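# Place long carton centered between two short cartons

## Task

Put the long carton flat into the space between the two short cartons, centered in that space and with the same face on top as it had originally. The two short cartons must be left as they were. The result has to stay put without the robot supporting it; release the carton and pull the tool away at the end.

## Robot and tools

Robot: one arm with a vacuum tool, no fingers. The reference point is the cup point, the center of the rims of four suction cups; the cups point along the cup point's +z axis. In the cup point's own axes the cups are at x = -35 and +35 mm and y = -70 mm (channel a) and +70 mm (channel b); the tool reaches 148 mm either way along its y. Each cup rim is 36 mm wide.

Frames: results report end_effector_position (metres) and end_effector_quat_wxyz in the scene frame. Its origin is on the table top under the arm base, +z up, and +y to the left when facing along +x. The base can be tilted against the table, and the reported position gets less accurate at long reach.

The row: every motion command is one row of 8 numbers, each in [-1, 1], ordered dx, dy, dz, rx, ry, rz, suction_a, suction_b. The first six are an offset, not a pose. They are expressed in the cup point's own axes and measured from the cup point pose given in the most recent result that showed it. Before any result in the scene has shown it, or for a second or later call inside the same reply, the base is wherever the robot is when the action begins. Scale: 1.0 equals 0.6 m for dx to dz and 180 degrees for rx to rz; rx, ry, rz form a single rotation vector. All-zero offsets are not a pause: they steer back to that base pose. The last two numbers are absolute vacuum settings per channel, not offsets: +1 is full vacuum (about 75 kPa under ambient), a fraction requests that share, and 0.01 or less switches the channel off. A channel keeps its last setting.

execute_actions: argument actions is a list holding zero or one item, plus optional pictures (true/false; images come by default). An empty list only reports the state. An action item {"rows": [...], "steps": n} has 1 to 15 rows and n up to 15 (default 15); each step lasts 1/30 s, each row serves one step, and the last row repeats to fill out n. Every row counts from the same base pose, not from the row before. A wait item {"steps": n} (n up to 300) sends nothing and returns once n steps have passed since the previous result, your reply time included. A rejected call sends nothing.

move: argument target is one 8-number row as above (offset from the same base); speed in m/s, 0.002 to 0.5, default 0.25, with turning capped at twice that value in rad/s. The cup point follows a straight path lasting 0.5 to 10 s (longer ones are cut off short), turning the shorter way. It does not avoid obstacles, can lag, stray or overshoot speed, particularly with a nearly straight arm. Tool values are sent at the start. The result adds a move: line with the ending (done, off_target, moving, held, fault) and active limits (paced = sent pose clipped; held = a check blocked some steps, after which the arm may jump quickly), plus distance to target.



Motion limits: each step the commanded pose is clipped to within 70 mm and 16 degrees of the measured pose, so far targets take several actions; after an action the arm only continues to the last clipped pose. Check the reported pose and send the remainder. Position wins over orientation when both cannot be met. Joint ranges are given per joint (elbow -1.187 to 4.328 rad, others around plus or minus 3.1 to 3.9). A line "pose unreachable" or HELD marks steps the clearance check altered or blocked; the base mount counts as arm. "Hand target" shows where the controller is currently heading. The simulation keeps running while you think.

Suction: switch a channel on and press both its cups fully onto a smooth flat face; edges, seams or holes under a rim leak. One pump feeds both channels: a channel with an uncovered cup steals all flow from the other. suction_measured_a/b show reached vacuum (near 0 means no seal; on a sealed face it ends up to 0.17 under the command, 0.27 with both on). part_present_a/b switch to 1 at 0.54 and back to 0 below 0.49. Held objects ride up to about 12 mm nearer the tool. To release, rest the carton on its support, then set both channels off; contact lasts until the tool has backed off 15 mm. A cup sealed on the table pins the tool; turn its channel off.

Avoid: the arm is stiff, so commanding even slightly beyond a firm contact can trigger a fault; faster contact hits harder. Contact torque at a joint load limit (152 N m for waist, shoulder, elbow; 38 for the wrist joints) or 150 N outside force causes a 10 s stop and cancels the rest of the call. Long holding heats motors (MOTOR HOT warning, then OVER-TEMPERATURE FAULT). Do not drop, slam or knock anything off the table; loose objects may get occasional brief pushes. Cameras: cam_head_left and cam_head_right 504x504, cam_wrist 616x616 fisheye, with calibration given in the results.

Each tool is called after "Request:" as a command line: name --argument value for each argument, lists and objects as JSON in quotes; but a table of rows of numbers goes row by row, as --pt "numbers of a row", without its own name.

## Session

Request:
execute_actions --actions '[]'

Request:
zoom_image --camera "cam_head_left" --region '[150, 180, 480, 504]'

Scene clock: 0.00 s of 6000.00 s.
end_effector_position=(+0.4966, +0.0125, +0.4426) suction_measured_a=0.01 part_present_a=0 suction_measured_b=0.01 part_present_b=0 end_effector_quat_wxyz=(+0.003, +0.698, +0.716, -0.000)
Joint positions: [ 0.263  0.132  0.191  0.001 -1.634 -1.833]
Joint velocities: [-0.001 -0.001  0.    -0.001 -0.     0.   ]
Hand target: +0.497, +0.013, +0.443; +0.003, +0.698, +0.716, -0.000
camera_calibration (this result's frames):
cam_wrist: T_world_to_cam=[[-0.997, -0.029907, -0.071397, 0.540811], [-0.0662563, 0.806631, 0.587331, -0.196691], [0.0400257, 0.590299, -0.806192, 0.468976], [0, 0, 0, 1]] pos_world=[0.507385, -0.102005, 0.53222]

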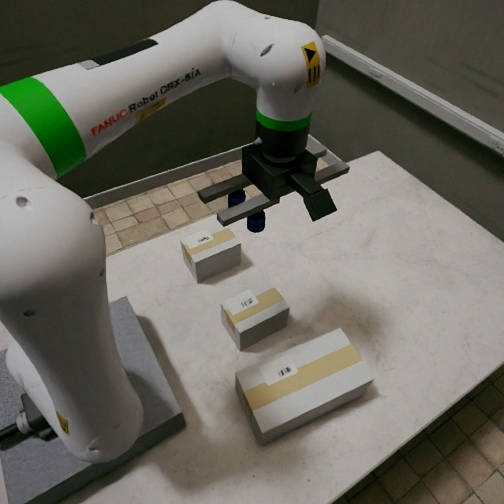

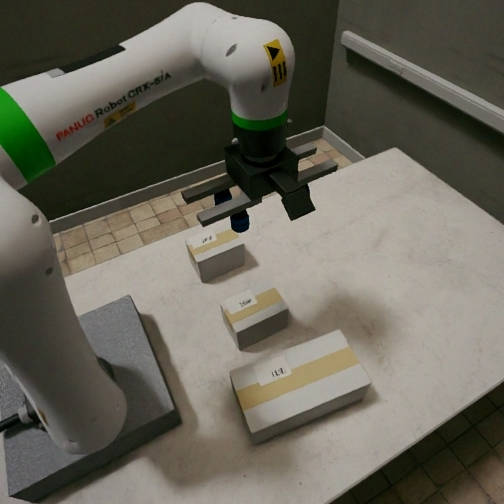

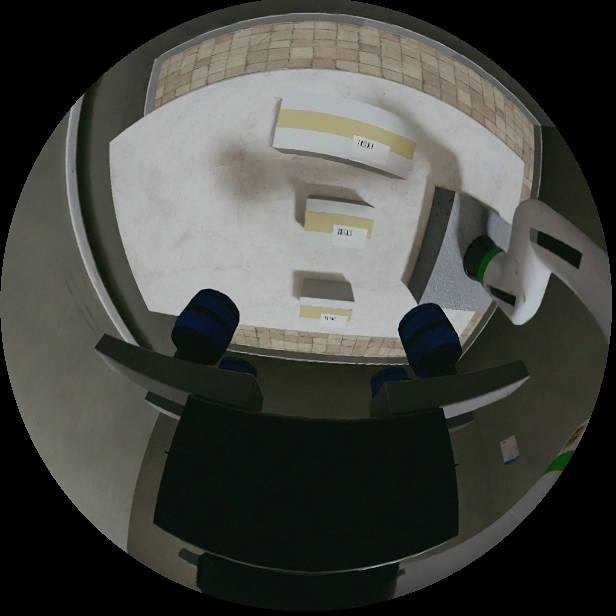

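Region (150, 180, 480, 504) of cam_head_left's 504x504 image, scaled by 1.527, with more detail than that image has; it fills the top 495 rows of this view, and the rest is white.

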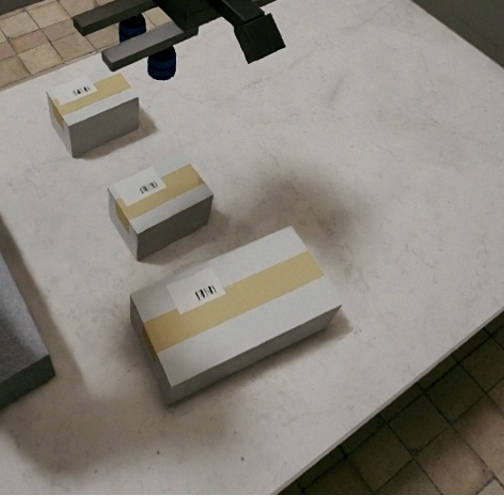

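Request:
move --target '[-0.408,-0.108,0.51,0,0,0.05,0,0]'

Scene clock: 4.50 s of 6000.00 s.
end_effector_position=(+0.4396, -0.2338, +0.1367) suction_measured_a=0.01 part_present_a=0 suction_measured_b=0.01 part_present_b=0 end_effector_quat_wxyz=(+0.002, +0.752, +0.659, +0.001)
Joint positions: [-0.249  0.347 -0.302  0.001 -0.926 -1.478]
Joint velocities: [ 0.     0.002  0.002 -0.     0.001  0.002]
Hand target: +0.440, -0.234, +0.137; +0.002, +0.752, +0.659, +0.001
Off the commanded pose: 0.002 m, 0 deg.
move: done
camera_calibration (this result's frames):
cam_wrist: T_world_to_cam=[[-0.989514, 0.125726, -0.0711044, 0.487911], [0.0599584, 0.805399, 0.589692, 0.121795], [0.131407, 0.579245, -0.804492, 0.327098], [0, 0, 0, 1]] pos_world=[0.432509, -0.348907, 0.226019]

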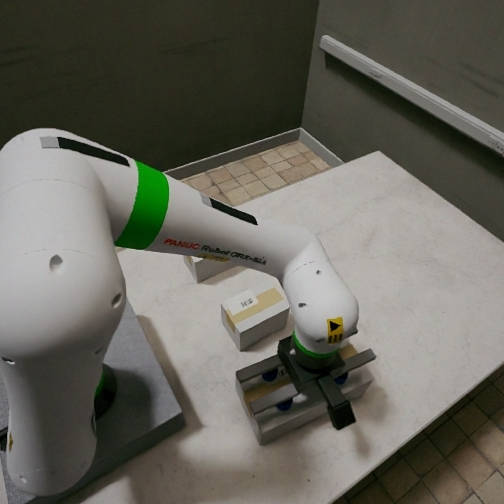

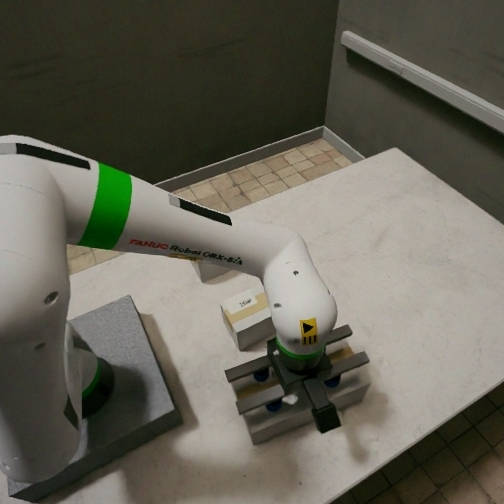

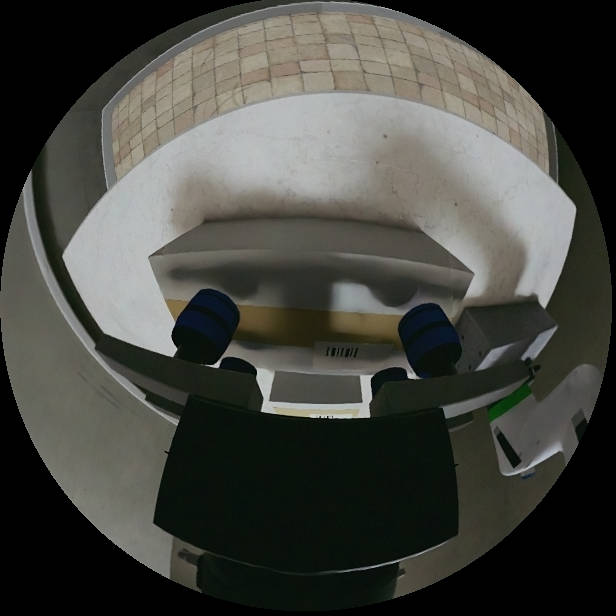

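Step down gradually to find the height.

Request:
move --target '[0.008,0.008,0.05,0,0,0,1,1]' --speed 0.04

Scene clock: 6.57 s of 6000.00 s.
end_effector_position=(+0.4452, -0.2298, +0.1068) suction_measured_a=0.01 part_present_a=0 suction_measured_b=0.01 part_present_b=0 end_effector_quat_wxyz=(+0.002, +0.752, +0.659, +0.001)
Joint positions: [-0.239  0.4   -0.313  0.001 -0.861 -1.489]
Joint velocities: [ 0.     0.002 -0.     0.001  0.003 -0.001]
Hand target: +0.445, -0.230, +0.107; +0.002, +0.752, +0.659, +0.001
Off the commanded pose: 0.000 m, 0 deg.
move: done
camera_calibration (this result's frames):
cam_wrist: T_world_to_cam=[[-0.989514, 0.125708, -0.0711371, 0.490791], [0.059917, 0.805368, 0.589739, 0.135796], [0.131426, 0.579293, -0.804454, 0.29997], [0, 0, 0, 1]] pos_world=[0.438084, -0.344833, 0.196142]

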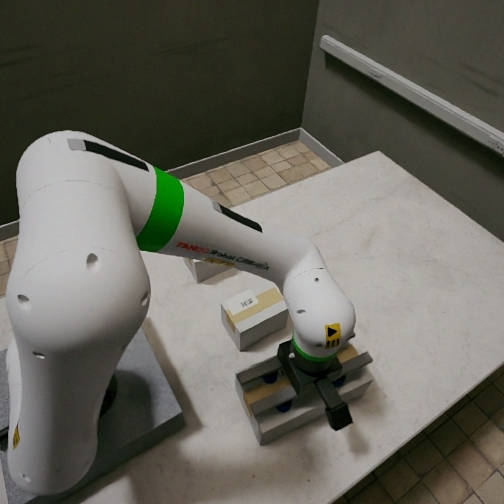

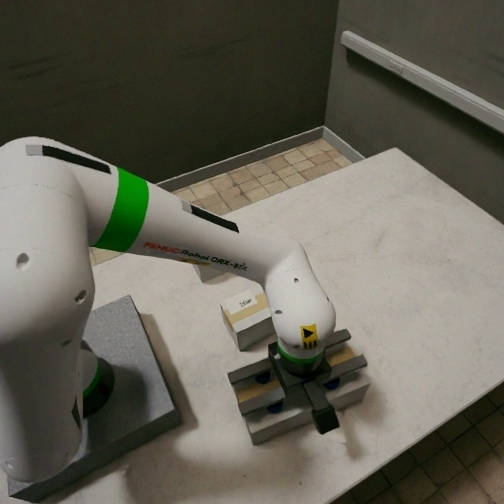

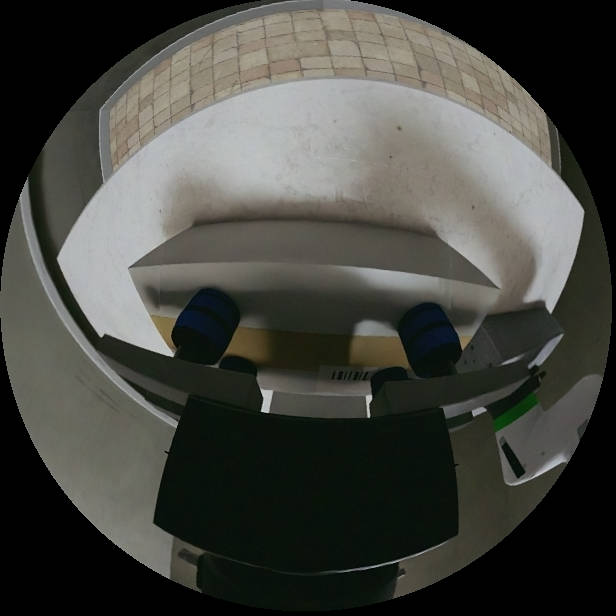

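Request:
execute_actions --actions '[{"rows":[[0,0,0.008,0,0,0,1,1]],"steps":15}]' --pictures false

Scene clock: 8.27 s of 6000.00 s.
end_effector_position=(+0.4452, -0.2297, +0.1020) suction_measured_a=0.43 part_present_a=0 suction_measured_b=0.43 part_present_b=0 end_effector_quat_wxyz=(+0.002, +0.752, +0.659, +0.001)
Joint positions: [-0.239  0.409 -0.316  0.001 -0.85  -1.489]
Joint velocities: [ 0.     0.001  0.    -0.001 -0.     0.   ]
Hand target: +0.445, -0.230, +0.102; +0.002, +0.752, +0.659, +0.001
Off the commanded pose: 0.000 m, 0 deg.
Steps of this call (steps 1 to 36: nothing new was sent; steps 37 to 51: all 15 steps of this action). Readings (end_effector_position | what the end effector reports):
37: (+0.4452, -0.2298, +0.1067) | suction_measured_a=0.01 part_present_a=0 suction_measured_b=0.01 part_present_b=0
38: (+0.4453, -0.2298, +0.1059) | suction_measured_a=0.01 part_present_a=0 suction_measured_b=0.01 part_present_b=0
40: (+0.4452, -0.2298, +0.1035) | suction_measured_a=0.08 part_present_a=0 suction_measured_b=0.08 part_present_b=0
44: (+0.4451, -0.2298, +0.1021) | suction_measured_a=0.24 part_present_a=0 suction_measured_b=0.24 part_present_b=0
51: the state above

Request:
move --target '[0,0,-0.19,0,0,0,1,1]' --speed 0.12

Request:
move --target '[0.592,-0.075,0.015,0,0,-0.039,1,1]' --speed 0.15

Request:
zoom_image --camera "cam_wrist" --region '[150, 100, 470, 300]'

Scene clock: 12.53 s of 6000.00 s.
end_effector_position=(+0.4444, -0.2297, +0.2159) suction_measured_a=0.91 part_present_a=1 suction_measured_b=0.91 part_present_b=1 end_effector_quat_wxyz=(+0.002, +0.752, +0.659, +0.001)
Joint positions: [-0.239  0.248 -0.216  0.001 -1.111 -1.489]
Joint velocities: [ 0.002 -0.002  0.001 -0.001 -0.003  0.   ]
Hand target: +0.444, -0.230, +0.216; +0.002, +0.752, +0.659, +0.001
Off the commanded pose: 0.000 m, 0 deg.
move: done
camera_calibration (this result's frames):
cam_wrist: T_world_to_cam=[[-0.989488, 0.126016, -0.0709427, 0.497767], [0.0603166, 0.805495, 0.589525, 0.0713652], [0.131433, 0.579049, -0.804629, 0.387707], [0, 0, 0, 1]] pos_world=[0.437272, -0.344712, 0.305201]

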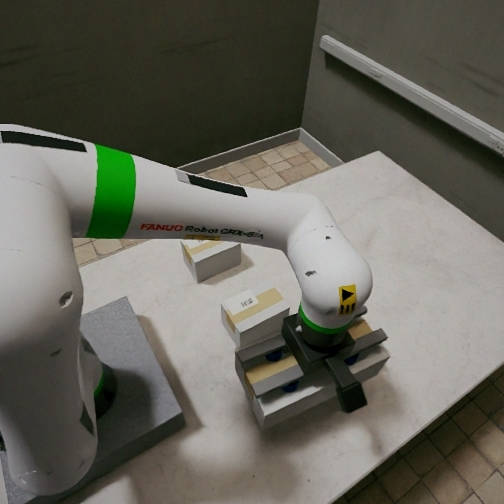

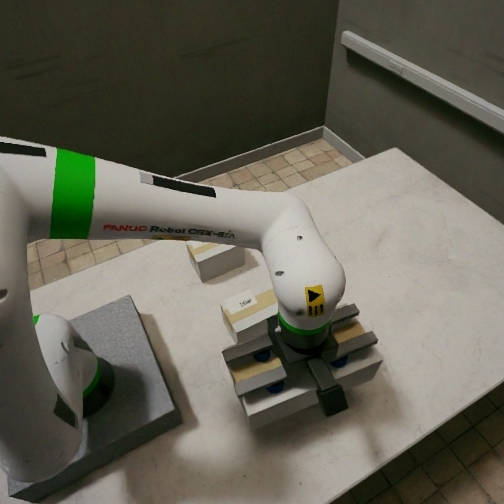

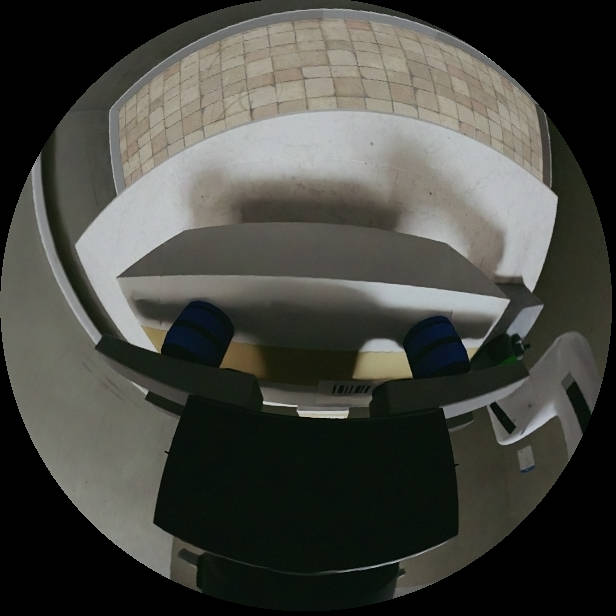

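Scene clock: 15.37 s of 6000.00 s.
end_effector_position=(+0.4471, +0.1275, +0.2062) suction_measured_a=0.91 part_present_a=1 suction_measured_b=0.91 part_present_b=1 end_effector_quat_wxyz=(+0.004, +0.710, +0.704, -0.000)
Joint positions: [ 0.535  0.176 -0.328  0.001 -1.071 -2.14 ]
Joint velocities: [ 0.001  0.001  0.001 -0.     0.001 -0.002]
Hand target: +0.447, +0.128, +0.206; +0.004, +0.710, +0.704, -0.000
Off the commanded pose: 0.001 m, 0 deg.
move: done
camera_calibration (this result's frames):
cam_wrist: T_world_to_cam=[[-0.99739, 0.0039013, -0.0720998, 0.474069], [-0.0392536, 0.808796, 0.586778, -0.166159], [0.0606032, 0.588076, -0.806532, 0.203673], [0, 0, 0, 1]] pos_world=[0.453966, 0.0127636, 0.295948]

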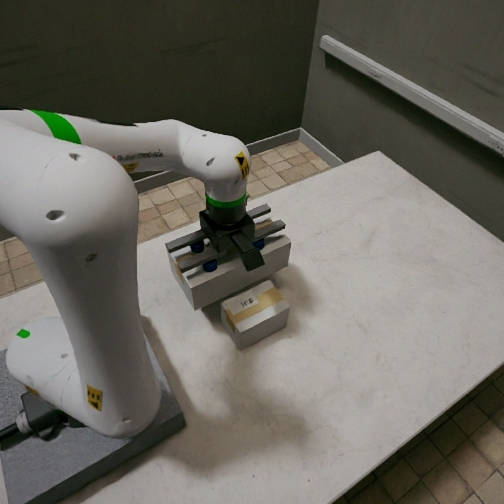

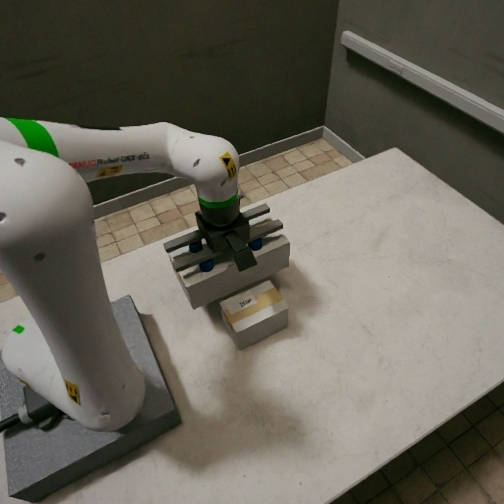

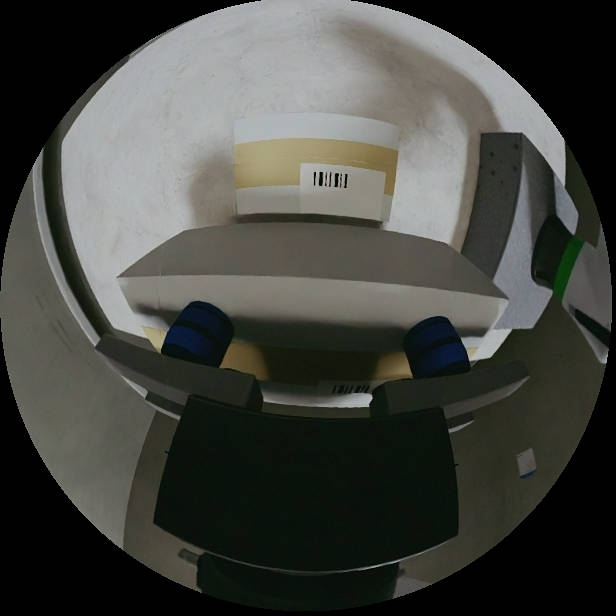

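Region (150, 100, 470, 300) of cam_wrist's 616x616 image, scaled by 1.575, with more detail than that image has; it fills the top 315 rows of this view, and the rest is white.

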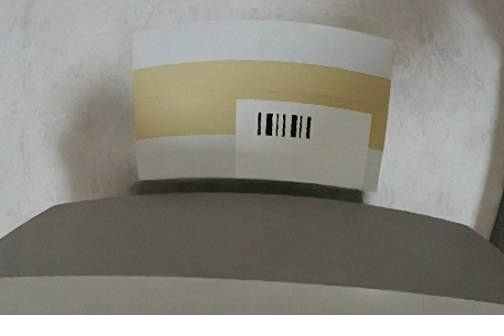

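Request:
move --target '[0,0.003,0.07,0,0,0.002,1,1]' --speed 0.02

Request:
move --target '[0,0,0.115,0,0,0,1,1]' --speed 0.03

Request:
execute_actions --actions '[{"rows":[[0,0,0,0,0,0,0,0]],"steps":10}]' --pictures false

Request:
move --target '[0,0,-0.06,0,0,0,0,0]' --speed 0.08

Request:
move --target '[0.19,0,-0.35,0,0,0,0,0]'

Scene clock: 20.23 s of 6000.00 s.
end_effector_position=(+0.4492, +0.1274, +0.1643) suction_measured_a=0.91 part_present_a=1 suction_measured_b=0.91 part_present_b=1 end_effector_quat_wxyz=(+0.004, +0.712, +0.702, -0.000)
Joint positions: [ 0.533  0.237 -0.368  0.001 -0.97  -2.144]
Joint velocities: [0.    0.001 0.    0.    0.002 0.   ]
Hand target: +0.449, +0.127, +0.164; +0.004, +0.712, +0.702, -0.000
Off the commanded pose: 0.000 m, 0 deg.
move: done
camera_calibration (this result's frames):
cam_wrist: T_world_to_cam=[[-0.997348, 0.010071, -0.0720814, 0.472291], [-0.0342469, 0.808951, 0.586878, -0.143689], [0.0642207, 0.58779, -0.80646, 0.16822], [0, 0, 0, 1]] pos_world=[0.455314, 0.0126021, 0.254034]

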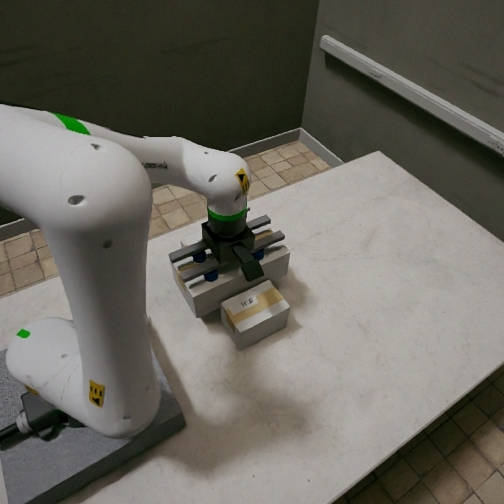

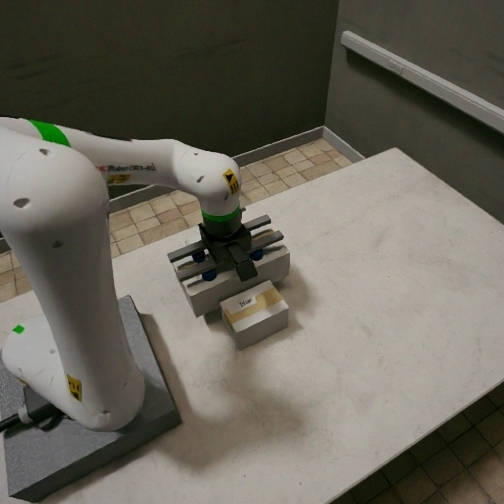

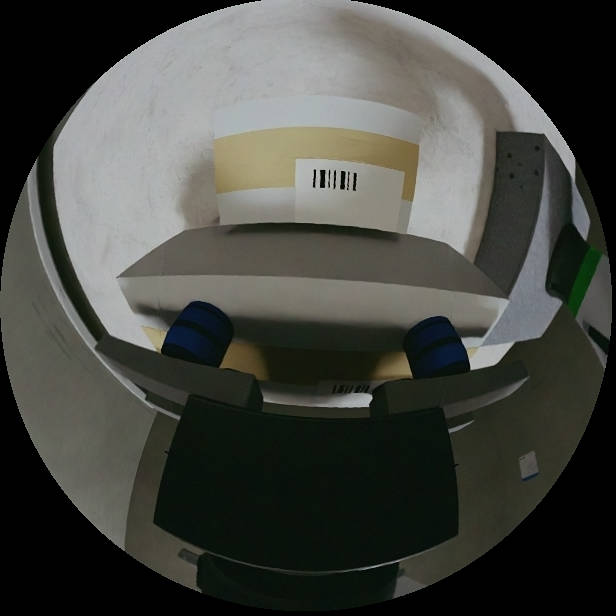

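Scene clock: 22.83 s of 6000.00 s.
end_effector_position=(+0.4496, +0.1273, +0.0954) suction_measured_a=0.91 part_present_a=1 suction_measured_b=0.91 part_present_b=1 end_effector_quat_wxyz=(+0.003, +0.712, +0.702, -0.000)
Joint positions: [ 0.533  0.352 -0.419  0.001 -0.804 -2.144]
Joint velocities: [ 0.     0.002 -0.001 -0.001  0.003  0.   ]
Hand target: +0.450, +0.127, +0.095; +0.003, +0.712, +0.702, -0.000
Off the commanded pose: 0.000 m, 0 deg.
move: done
camera_calibration (this result's frames):
cam_wrist: T_world_to_cam=[[-0.997355, 0.0099752, -0.0720013, 0.467761], [-0.0342874, 0.808856, 0.587006, -0.103094], [0.0640942, 0.587922, -0.806374, 0.112749], [0, 0, 0, 1]] pos_world=[0.455762, 0.0124348, 0.185114]

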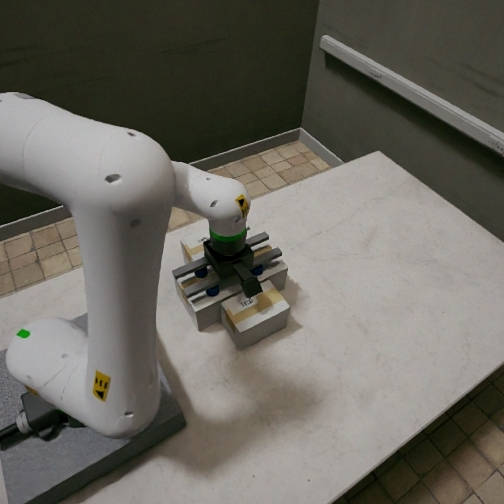

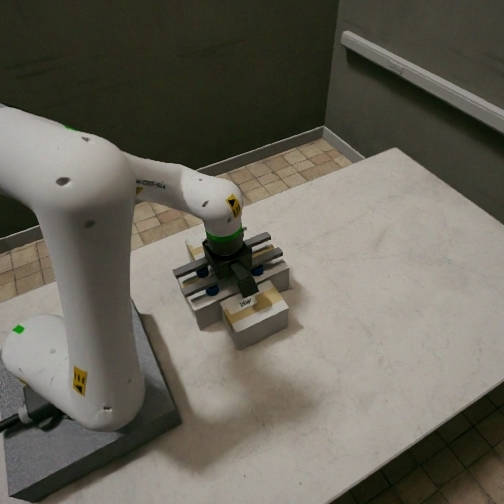

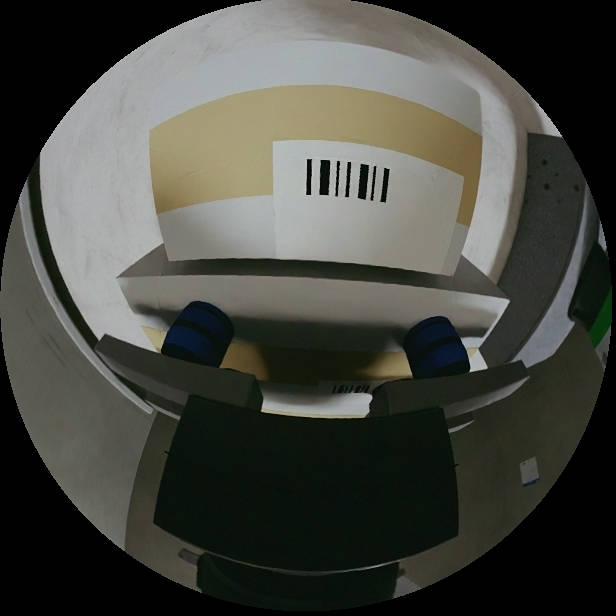

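Scene clock: 23.17 s of 6000.00 s.
end_effector_position=(+0.4497, +0.1273, +0.0955) suction_measured_a=0.01 part_present_a=0 suction_measured_b=0.01 part_present_b=0 end_effector_quat_wxyz=(+0.004, +0.712, +0.702, +0.000)
Joint positions: [ 0.533  0.352 -0.419  0.001 -0.804 -2.144]
Joint velocities: [-0.001 -0.     0.001 -0.002 -0.     0.   ]
Hand target: +0.450, +0.127, +0.095; +0.003, +0.712, +0.702, -0.000
Off the commanded pose: 0.000 m, 0 deg.
Steps of this call (steps 1 to 10: all 10 steps of this action). Readings (end_effector_position | what the end effector reports):
1: (+0.4496, +0.1273, +0.0954) | suction_measured_a=0.71 part_present_a=1 suction_measured_b=0.71 part_present_b=1
2: (+0.4496, +0.1273, +0.0954) | suction_measured_a=0.14 part_present_a=0 suction_measured_b=0.18 part_present_b=0
4: (+0.4497, +0.1273, +0.0955) | suction_measured_a=0.01 part_present_a=0 suction_measured_b=0.01 part_present_b=0
8: (+0.4497, +0.1273, +0.0955) | suction_measured_a=0.01 part_present_a=0 suction_measured_b=0.01 part_present_b=0
10: the state above

Scene clock: 24.23 s of 6000.00 s.
end_effector_position=(+0.4494, +0.1274, +0.1314) suction_measured_a=0.01 part_present_a=0 suction_measured_b=0.01 part_present_b=0 end_effector_quat_wxyz=(+0.004, +0.712, +0.702, +0.000)
Joint positions: [ 0.533  0.289 -0.396  0.001 -0.891 -2.144]
Joint velocities: [-0.    -0.002  0.    -0.002 -0.002 -0.   ]
Hand target: +0.449, +0.127, +0.131; +0.003, +0.712, +0.702, +0.000
Off the commanded pose: 0.000 m, 0 deg.
move: done
camera_calibration (this result's frames):
cam_wrist: T_world_to_cam=[[-0.997338, 0.00997588, -0.0722327, 0.470225], [-0.0344207, 0.808878, 0.586968, -0.124245], [0.064283, 0.587892, -0.806381, 0.141633], [0, 0, 0, 1]] pos_world=[0.455592, 0.0125431, 0.221103]

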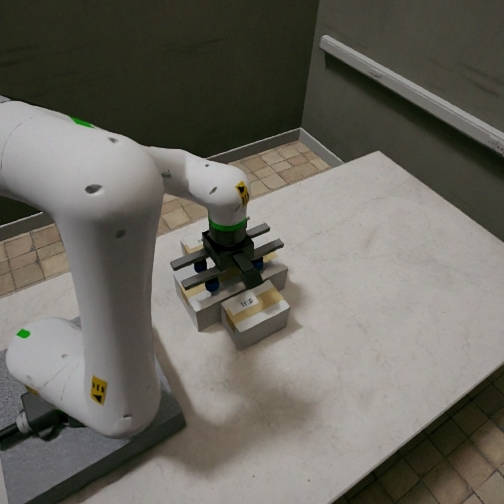

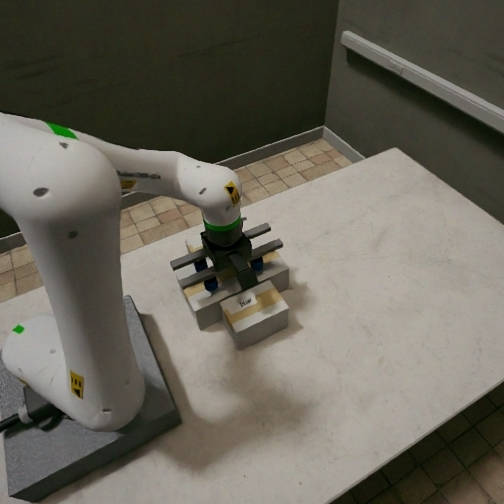

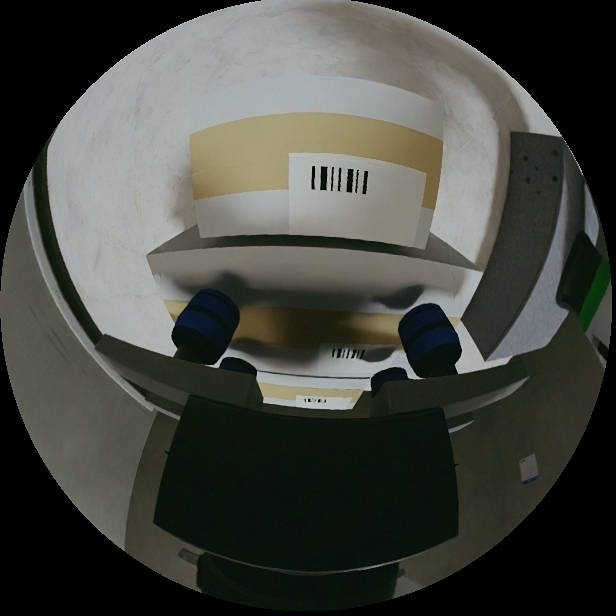

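Scene clock: 25.70 s of 6000.00 s.
end_effector_position=(+0.4500, +0.2417, +0.3410) suction_measured_a=0.01 part_present_a=0 suction_measured_b=0.01 part_present_b=0 end_effector_quat_wxyz=(+0.004, +0.712, +0.702, +0.000)
Joint positions: [ 0.722  0.178  0.009  0.001 -1.406 -2.334]
Joint velocities: [ 0.     0.001  0.003 -0.    -0.003 -0.001]
Hand target: +0.450, +0.242, +0.341; +0.004, +0.712, +0.702, +0.000
Off the commanded pose: 0.001 m, 0 deg.
move: done
camera_calibration (this result's frames):
cam_wrist: T_world_to_cam=[[-0.997269, 0.0105311, -0.0730998, 0.48497], [-0.0344343, 0.809314, 0.586365, -0.339661], [0.0653358, 0.587281, -0.806742, 0.243208], [0, 0, 0, 1]] pos_world=[0.456059, 0.126954, 0.430823]

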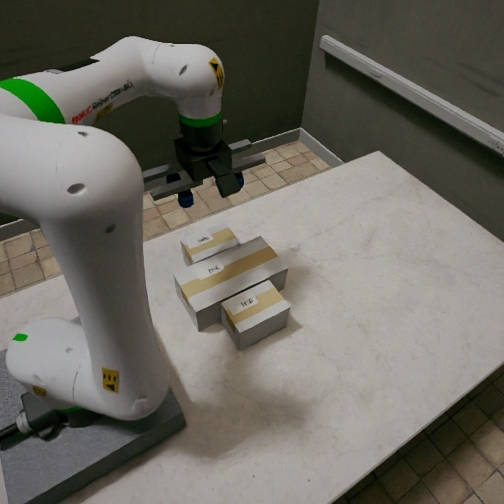

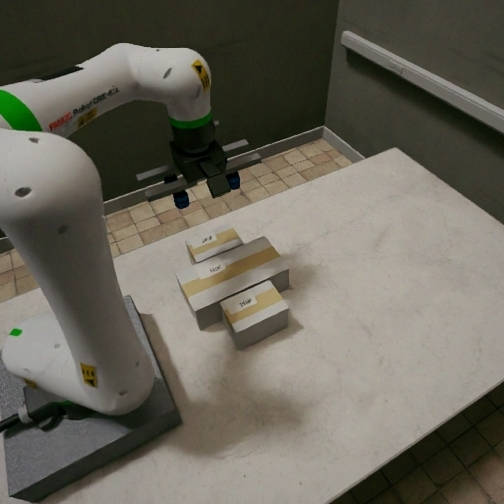

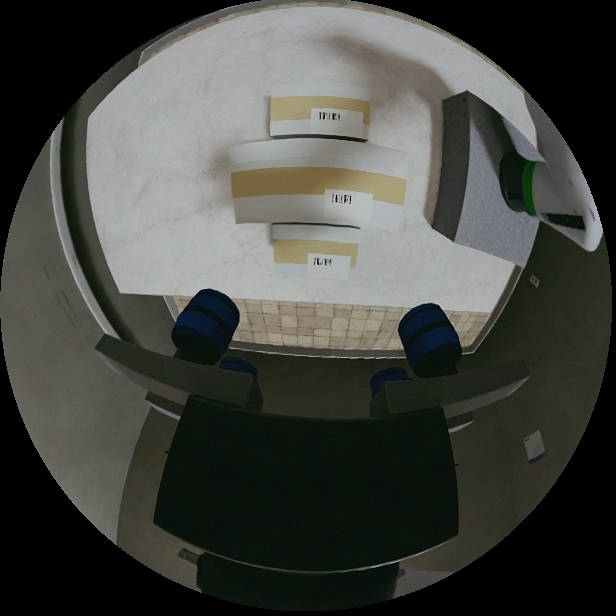

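Request:
finished_scene --scene 2

The scene is finished: the task was done.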